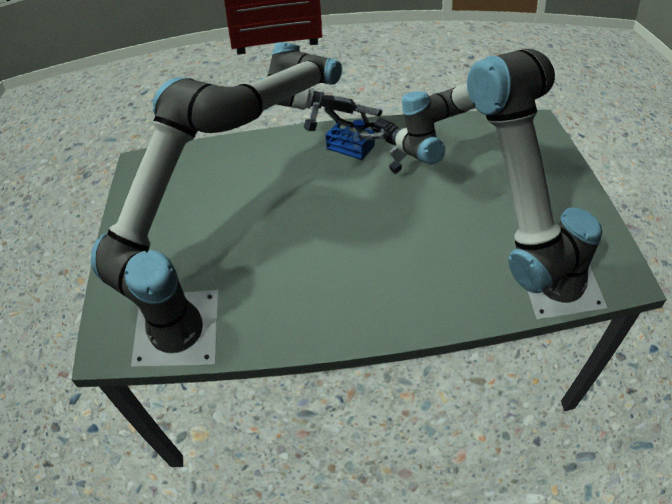

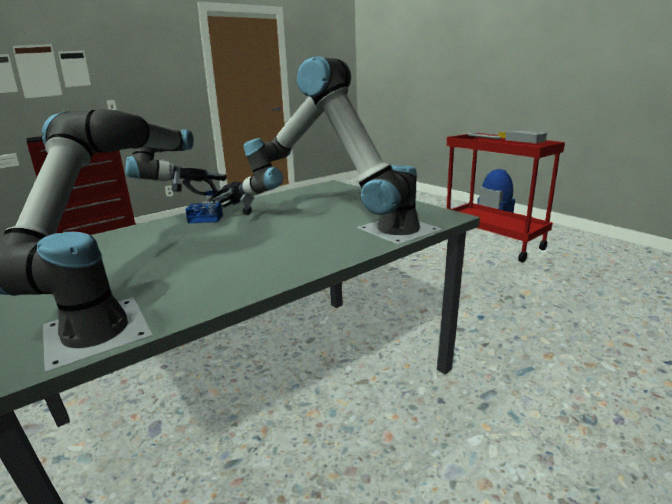

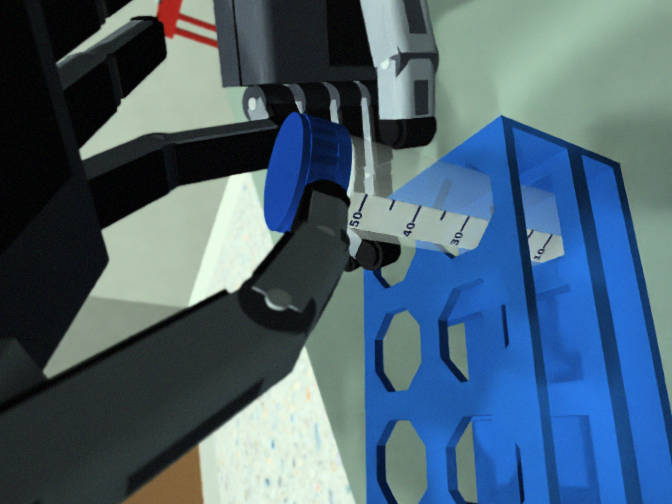

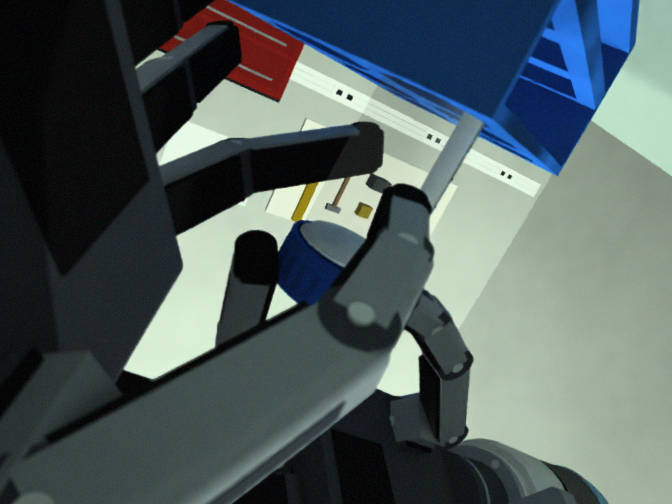

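Scene clock: 321.10 s.
left_arm: end_effector_position=(+0.5468, -0.0315, +0.1195) hand_measured=(+1.000, +1.000, +1.000, +0.500, -0.600, -0.570) hand_load_n=(+0.0, +0.0, +0.0, +0.0, +0.5, +0.0) hand_stopped_by=(target, target, target, target, target, target) hand_force_limit=0.60 hand_speed=1.00 end_effector_quat_wxyz=(+0.153, +0.096, -0.792, +0.583) end_effector_velocity=(+0.001, +0.001, +0.000) end_effector_angular_velocity=(-0.000, -0.000, +0.001) | right_arm: end_effector_position=(+0.5328, -0.0509, +0.0885) hand_measured=(+1.000, +1.000, +1.000, +0.188, -0.598, -0.570) hand_load_n=(+0.0, +0.0, +0.0, +7.0, +4.0, -0.5) hand_stopped_by=(target, target, target, force, target, target) hand_force_limit=0.70 hand_speed=-0.85 end_effector_quat_wxyz=(+0.574, -0.315, +0.756, -0.026) end_effector_velocity=(+0.001, -0.001, +0.000) end_effector_angular_velocity=(+0.000, -0.001, -0.001)
Joint positions: left_arm=[ 0.942 -0.651  0.857  0.304  2.547 -3.085] | right_arm=[-1.113 -1.032  1.763 -0.383  1.63  -1.99 ]
Joint velocities: left_arm=[ 0.002  0.001 -0.002  0.002  0.001  0.001] | right_arm=[-0.001 -0.     0.    -0.     0.    -0.   ]
Motor temperatures (°C, as the motors report them): left_arm=[30 29 31 41 36 37] | right_arm=[31 33 32 39 35 41]
Wrist force (N, on the end effector, along its own x y z axes, offset not removed): left_arm=[1.9 2.1 1.0] | right_arm=[1.0 -0.3 -0.2]
Wrist torque (N m, same axes, about the end effector's origin, offset not removed): left_arm=[0.25 -0.54 0.28] | right_arm=[0.04 0.05 0.01]
Hand target (left_arm): +0.547, -0.031, +0.119; -0.153, -0.096, +0.792, -0.583
Hand target (right_arm): +0.533, -0.051, +0.089; +0.574, -0.315, +0.756, -0.026
Off the commanded pose (left_arm): 0.000 m, 0 deg.
Off the commanded pose (right_arm): 0.000 m, 0 deg.
move: done

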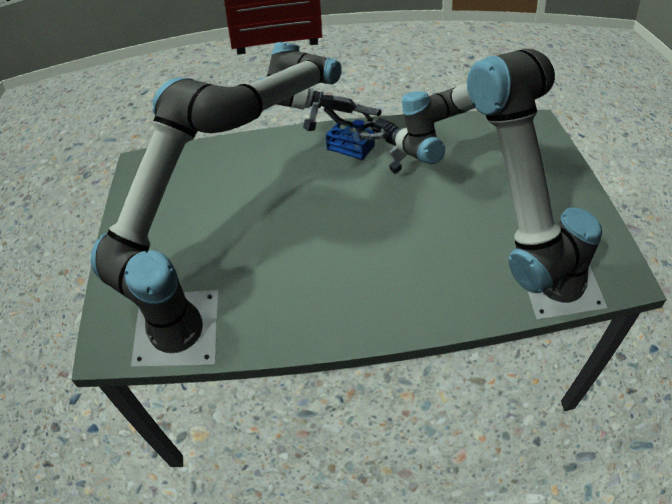

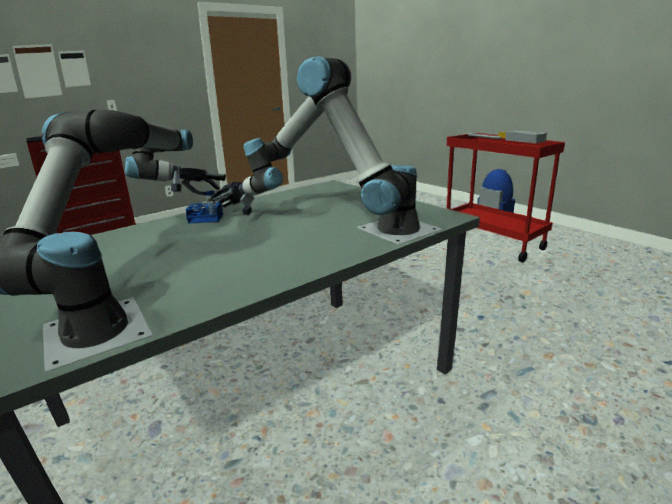

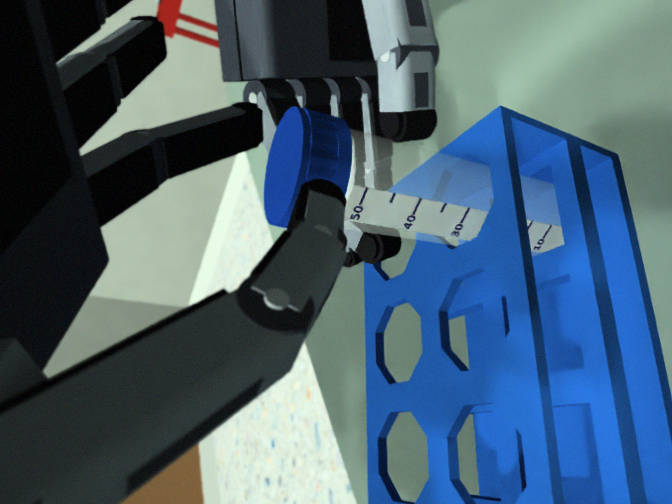

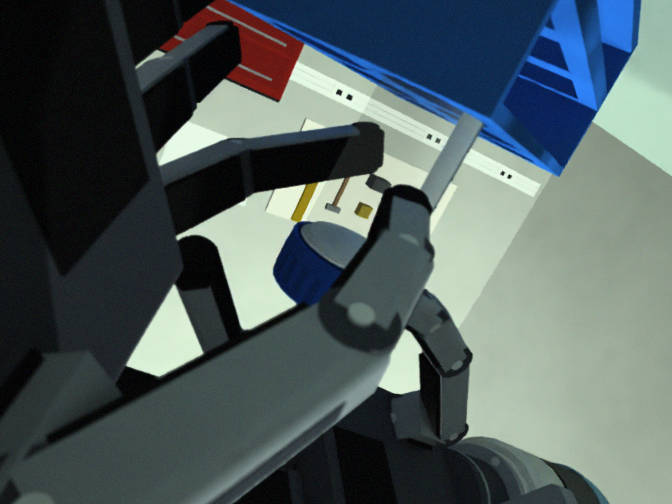

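Scene clock: 323.20 s.
left_arm: end_effector_position=(+0.5308, -0.0376, +0.1194) hand_measured=(+1.000, +1.000, +1.000, +0.500, -0.600, -0.570) hand_load_n=(+0.0, +0.0, +0.0, +0.0, +0.0, +0.0) hand_stopped_by=(target, target, target, target, target, target) hand_force_limit=0.60 hand_speed=1.00 end_effector_quat_wxyz=(-0.156, +0.479, -0.637, +0.584) end_effector_velocity=(-0.000, +0.000, -0.001) end_effector_angular_velocity=(+0.005, +0.002, +0.011) | right_arm: end_effector_position=(+0.5328, -0.0509, +0.0885) hand_measured=(+1.000, +1.000, +1.000, +0.188, -0.598, -0.570) hand_load_n=(+0.0, +0.0, +0.0, +7.0, +4.0, -1.0) hand_stopped_by=(target, target, target, force, target, target) hand_force_limit=0.70 hand_speed=-0.85 end_effector_quat_wxyz=(+0.574, -0.315, +0.756, -0.026) end_effector_velocity=(-0.000, -0.000, -0.001) end_effector_angular_velocity=(-0.001, +0.001, -0.000)
Joint positions: left_arm=[ 0.568 -1.008  1.469 -0.17   1.208 -3.632] | right_arm=[-1.113 -1.032  1.763 -0.383  1.63  -1.99 ]
Joint velocities: left_arm=[-0.004  0.004 -0.005  0.008 -0.014 -0.004] | right_arm=[-0.     0.     0.     0.001  0.    -0.   ]
Motor temperatures (°C, as the motors report them): left_arm=[30 29 31 41 36 37] | right_arm=[31 33 32 39 35 41]
Wrist force (N, on the end effector, along its own x y z axes, offset not removed): left_arm=[2.5 2.0 2.0] | right_arm=[0.6 -0.3 -0.3]
Wrist torque (N m, same axes, about the end effector's origin, offset not removed): left_arm=[0.22 -0.59 0.33] | right_arm=[0.08 0.02 -0.04]
Hand target (left_arm): +0.531, -0.038, +0.119; +0.156, -0.479, +0.636, -0.584
Hand target (right_arm): +0.533, -0.051, +0.089; +0.574, -0.315, +0.756, -0.026
Off the commanded pose (left_arm): 0.000 m, 0 deg.
Off the commanded pose (right_arm): 0.000 m, 0 deg.
move: done

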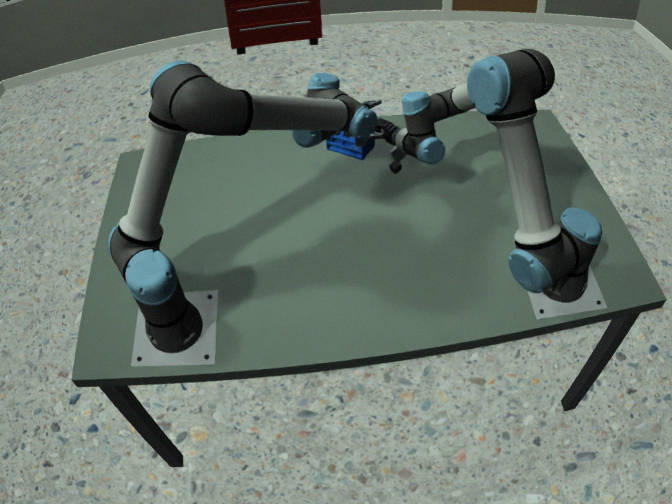

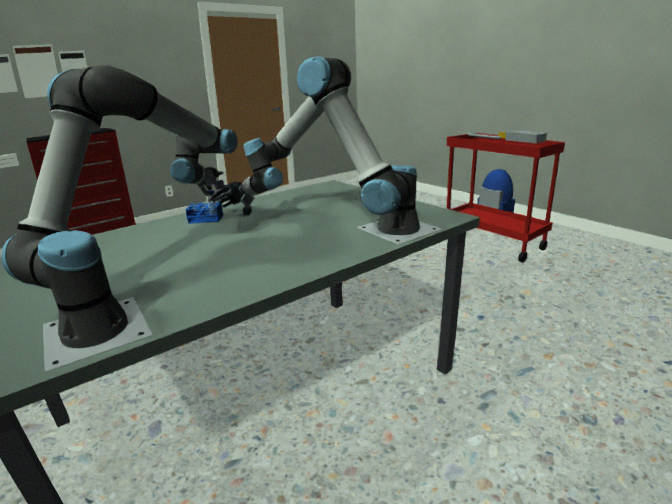

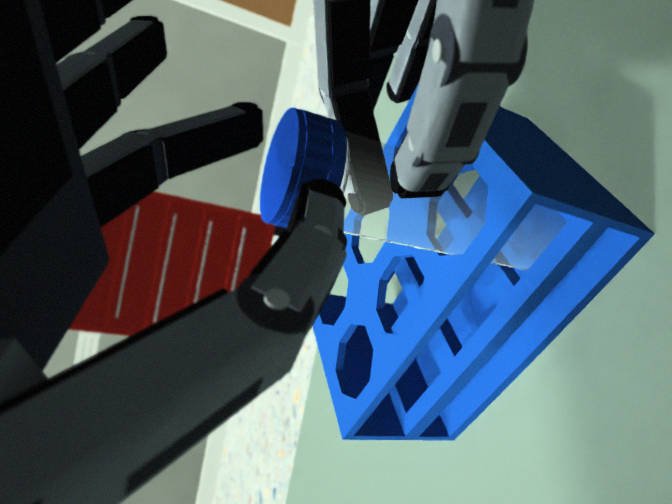

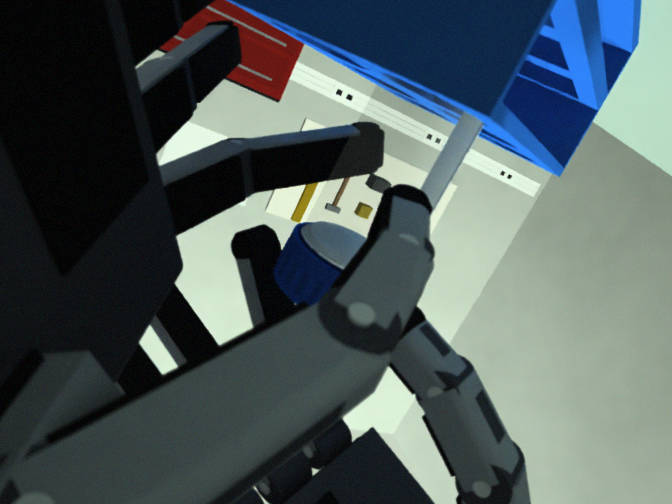

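Scene clock: 324.50 s.
left_arm: end_effector_position=(+0.5338, -0.0400, +0.1194) hand_measured=(+1.000, +1.000, +1.000, +0.246, -0.598, -0.570) hand_load_n=(+0.0, +0.0, +0.0, +9.0, +4.0, -1.5) hand_stopped_by=(target, target, target, force, target, target) hand_force_limit=0.60 hand_speed=-0.85 end_effector_quat_wxyz=(-0.156, +0.479, -0.637, +0.584) end_effector_velocity=(-0.000, -0.001, -0.000) end_effector_angular_velocity=(-0.000, -0.000, -0.001) | right_arm: end_effector_position=(+0.5328, -0.0509, +0.0885) hand_measured=(+1.000, +1.000, +1.000, +0.188, -0.598, -0.570) hand_load_n=(+0.0, +0.0, +0.0, +8.5, +2.5, -1.5) hand_stopped_by=(target, target, target, force, target, target) hand_force_limit=0.70 hand_speed=-0.85 end_effector_quat_wxyz=(+0.574, -0.315, +0.756, -0.026) end_effector_velocity=(+0.000, +0.000, +0.000) end_effector_angular_velocity=(+0.000, -0.001, +0.000)
Joint positions: left_arm=[ 0.571 -0.999  1.456 -0.165  1.21  -3.631] | right_arm=[-1.113 -1.032  1.763 -0.383  1.63  -1.99 ]
Joint velocities: left_arm=[-0.001  0.001 -0.    -0.001  0.    -0.   ] | right_arm=[ 0.    -0.     0.    -0.001 -0.    -0.   ]
Motor temperatures (°C, as the motors report them): left_arm=[30 29 31 41 36 37] | right_arm=[31 33 32 39 35 41]
Wrist force (N, on the end effector, along its own x y z axes, offset not removed): left_arm=[4.5 -2.0 -4.4] | right_arm=[5.1 1.1 1.8]
Wrist torque (N m, same axes, about the end effector's origin, offset not removed): left_arm=[0.18 -0.69 0.29] | right_arm=[0.56 0.08 0.12]
Hand target (left_arm): +0.534, -0.040, +0.119; +0.156, -0.479, +0.637, -0.584
Hand target (right_arm): +0.533, -0.051, +0.089; +0.574, -0.315, +0.756, -0.026
Off the commanded pose (left_arm): 0.000 m, 0 deg.
Off the commanded pose (right_arm): 0.000 m, 0 deg.
move: done

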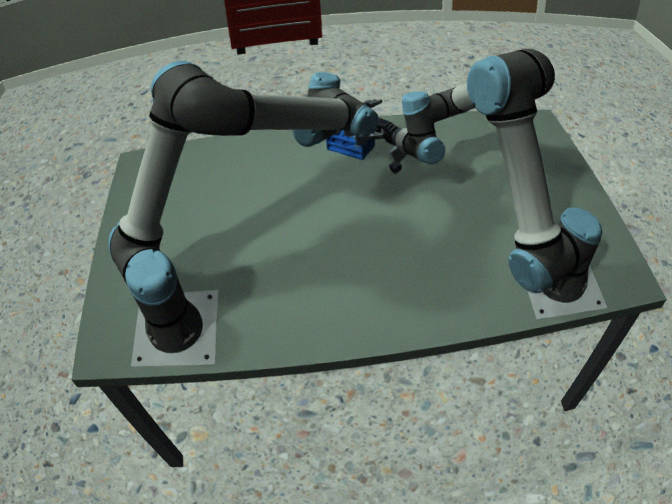

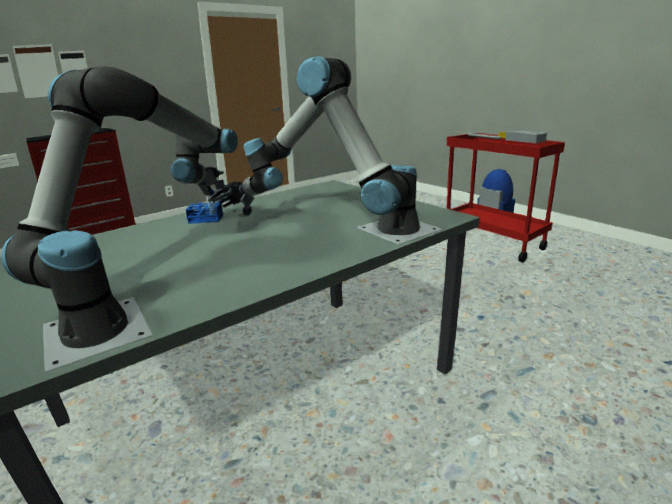

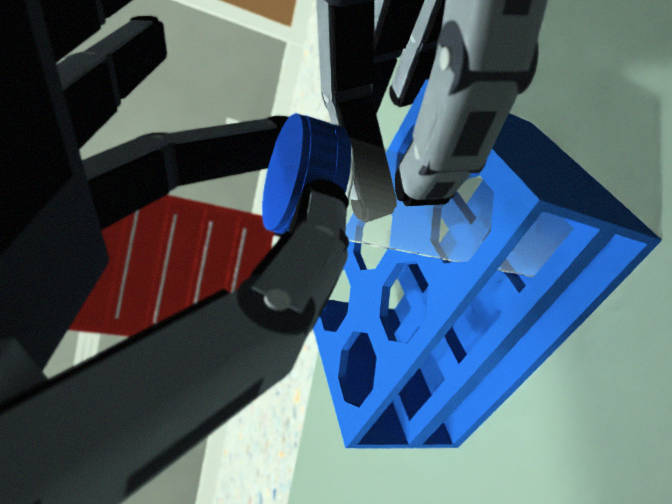

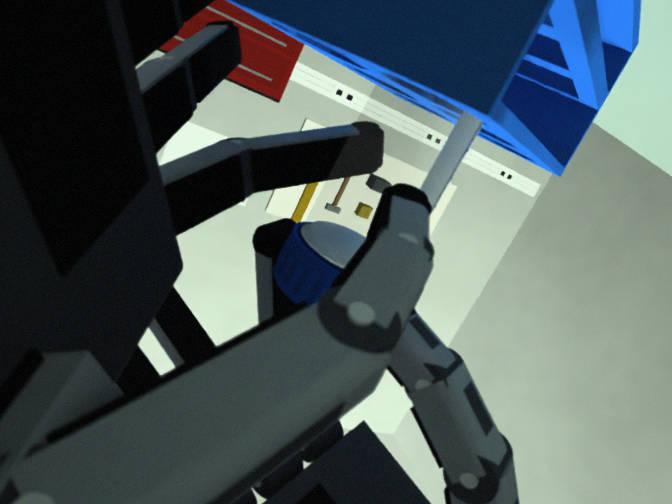

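Scene clock: 327.20 s.
left_arm: end_effector_position=(+0.5452, -0.0332, +0.1191) hand_measured=(+1.000, +1.000, +1.000, +0.246, -0.596, -0.570) hand_load_n=(+0.0, +0.0, +0.0, +7.0, +7.0, -2.5) hand_stopped_by=(target, target, target, force, target, target) hand_force_limit=0.60 hand_speed=-0.85 end_effector_quat_wxyz=(+0.153, +0.096, -0.792, +0.583) end_effector_velocity=(+0.001, -0.000, -0.001) end_effector_angular_velocity=(+0.010, +0.001, -0.012) | right_arm: end_effector_position=(+0.5328, -0.0509, +0.0885) hand_measured=(+1.000, +1.000, +1.000, +0.188, -0.598, -0.570) hand_load_n=(+0.0, +0.0, +0.0, +8.5, +3.5, -1.5) hand_stopped_by=(target, target, target, force, target, target) hand_force_limit=0.70 hand_speed=-0.85 end_effector_quat_wxyz=(+0.574, -0.315, +0.756, -0.026) end_effector_velocity=(-0.000, +0.000, +0.000) end_effector_angular_velocity=(+0.000, +0.000, +0.000)
Joint positions: left_arm=[ 0.938 -0.654  0.865  0.295  2.544 -3.089] | right_arm=[-1.113 -1.032  1.763 -0.383  1.63  -1.99 ]
Joint velocities: left_arm=[ 0.001  0.018 -0.035  0.041  0.008  0.021] | right_arm=[ 0.001 -0.    -0.     0.     0.     0.   ]
Motor temperatures (°C, as the motors report them): left_arm=[30 29 31 41 37 37] | right_arm=[31 33 32 39 35 41]
Wrist force (N, on the end effector, along its own x y z axes, offset not removed): left_arm=[6.1 1.9 -4.3] | right_arm=[1.6 -3.6 -0.9]
Wrist torque (N m, same axes, about the end effector's origin, offset not removed): left_arm=[0.60 -0.55 0.35] | right_arm=[0.34 0.01 -0.06]
Hand target (left_arm): +0.545, -0.033, +0.119; -0.153, -0.096, +0.792, -0.583
Hand target (right_arm): +0.533, -0.051, +0.089; +0.574, -0.315, +0.756, -0.026
Off the commanded pose (left_arm): 0.000 m, 0 deg.
Off the commanded pose (right_arm): 0.000 m, 0 deg.
move: done

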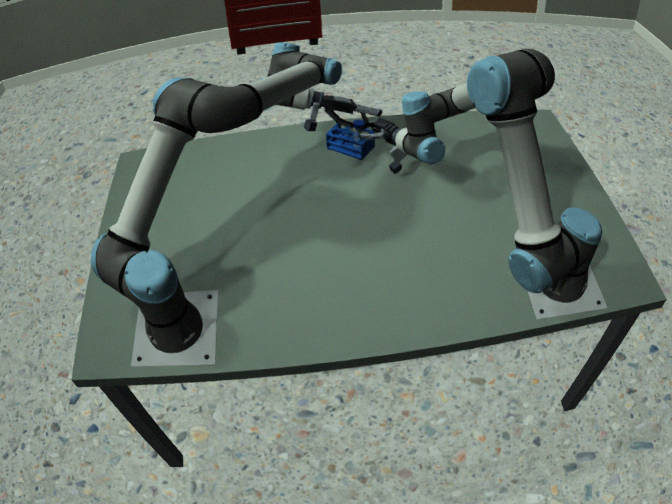

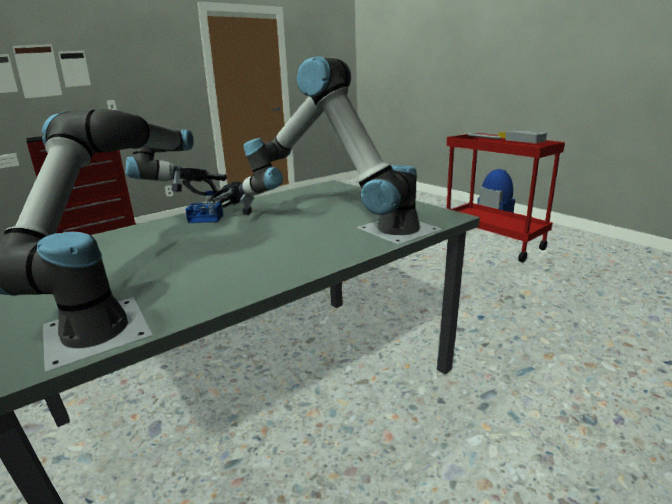

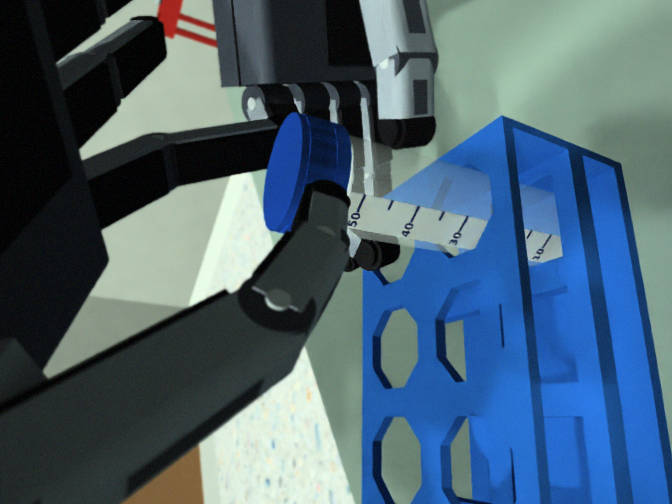

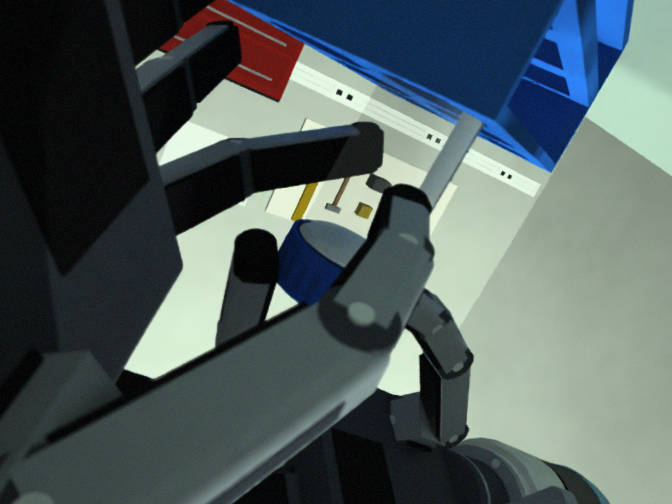

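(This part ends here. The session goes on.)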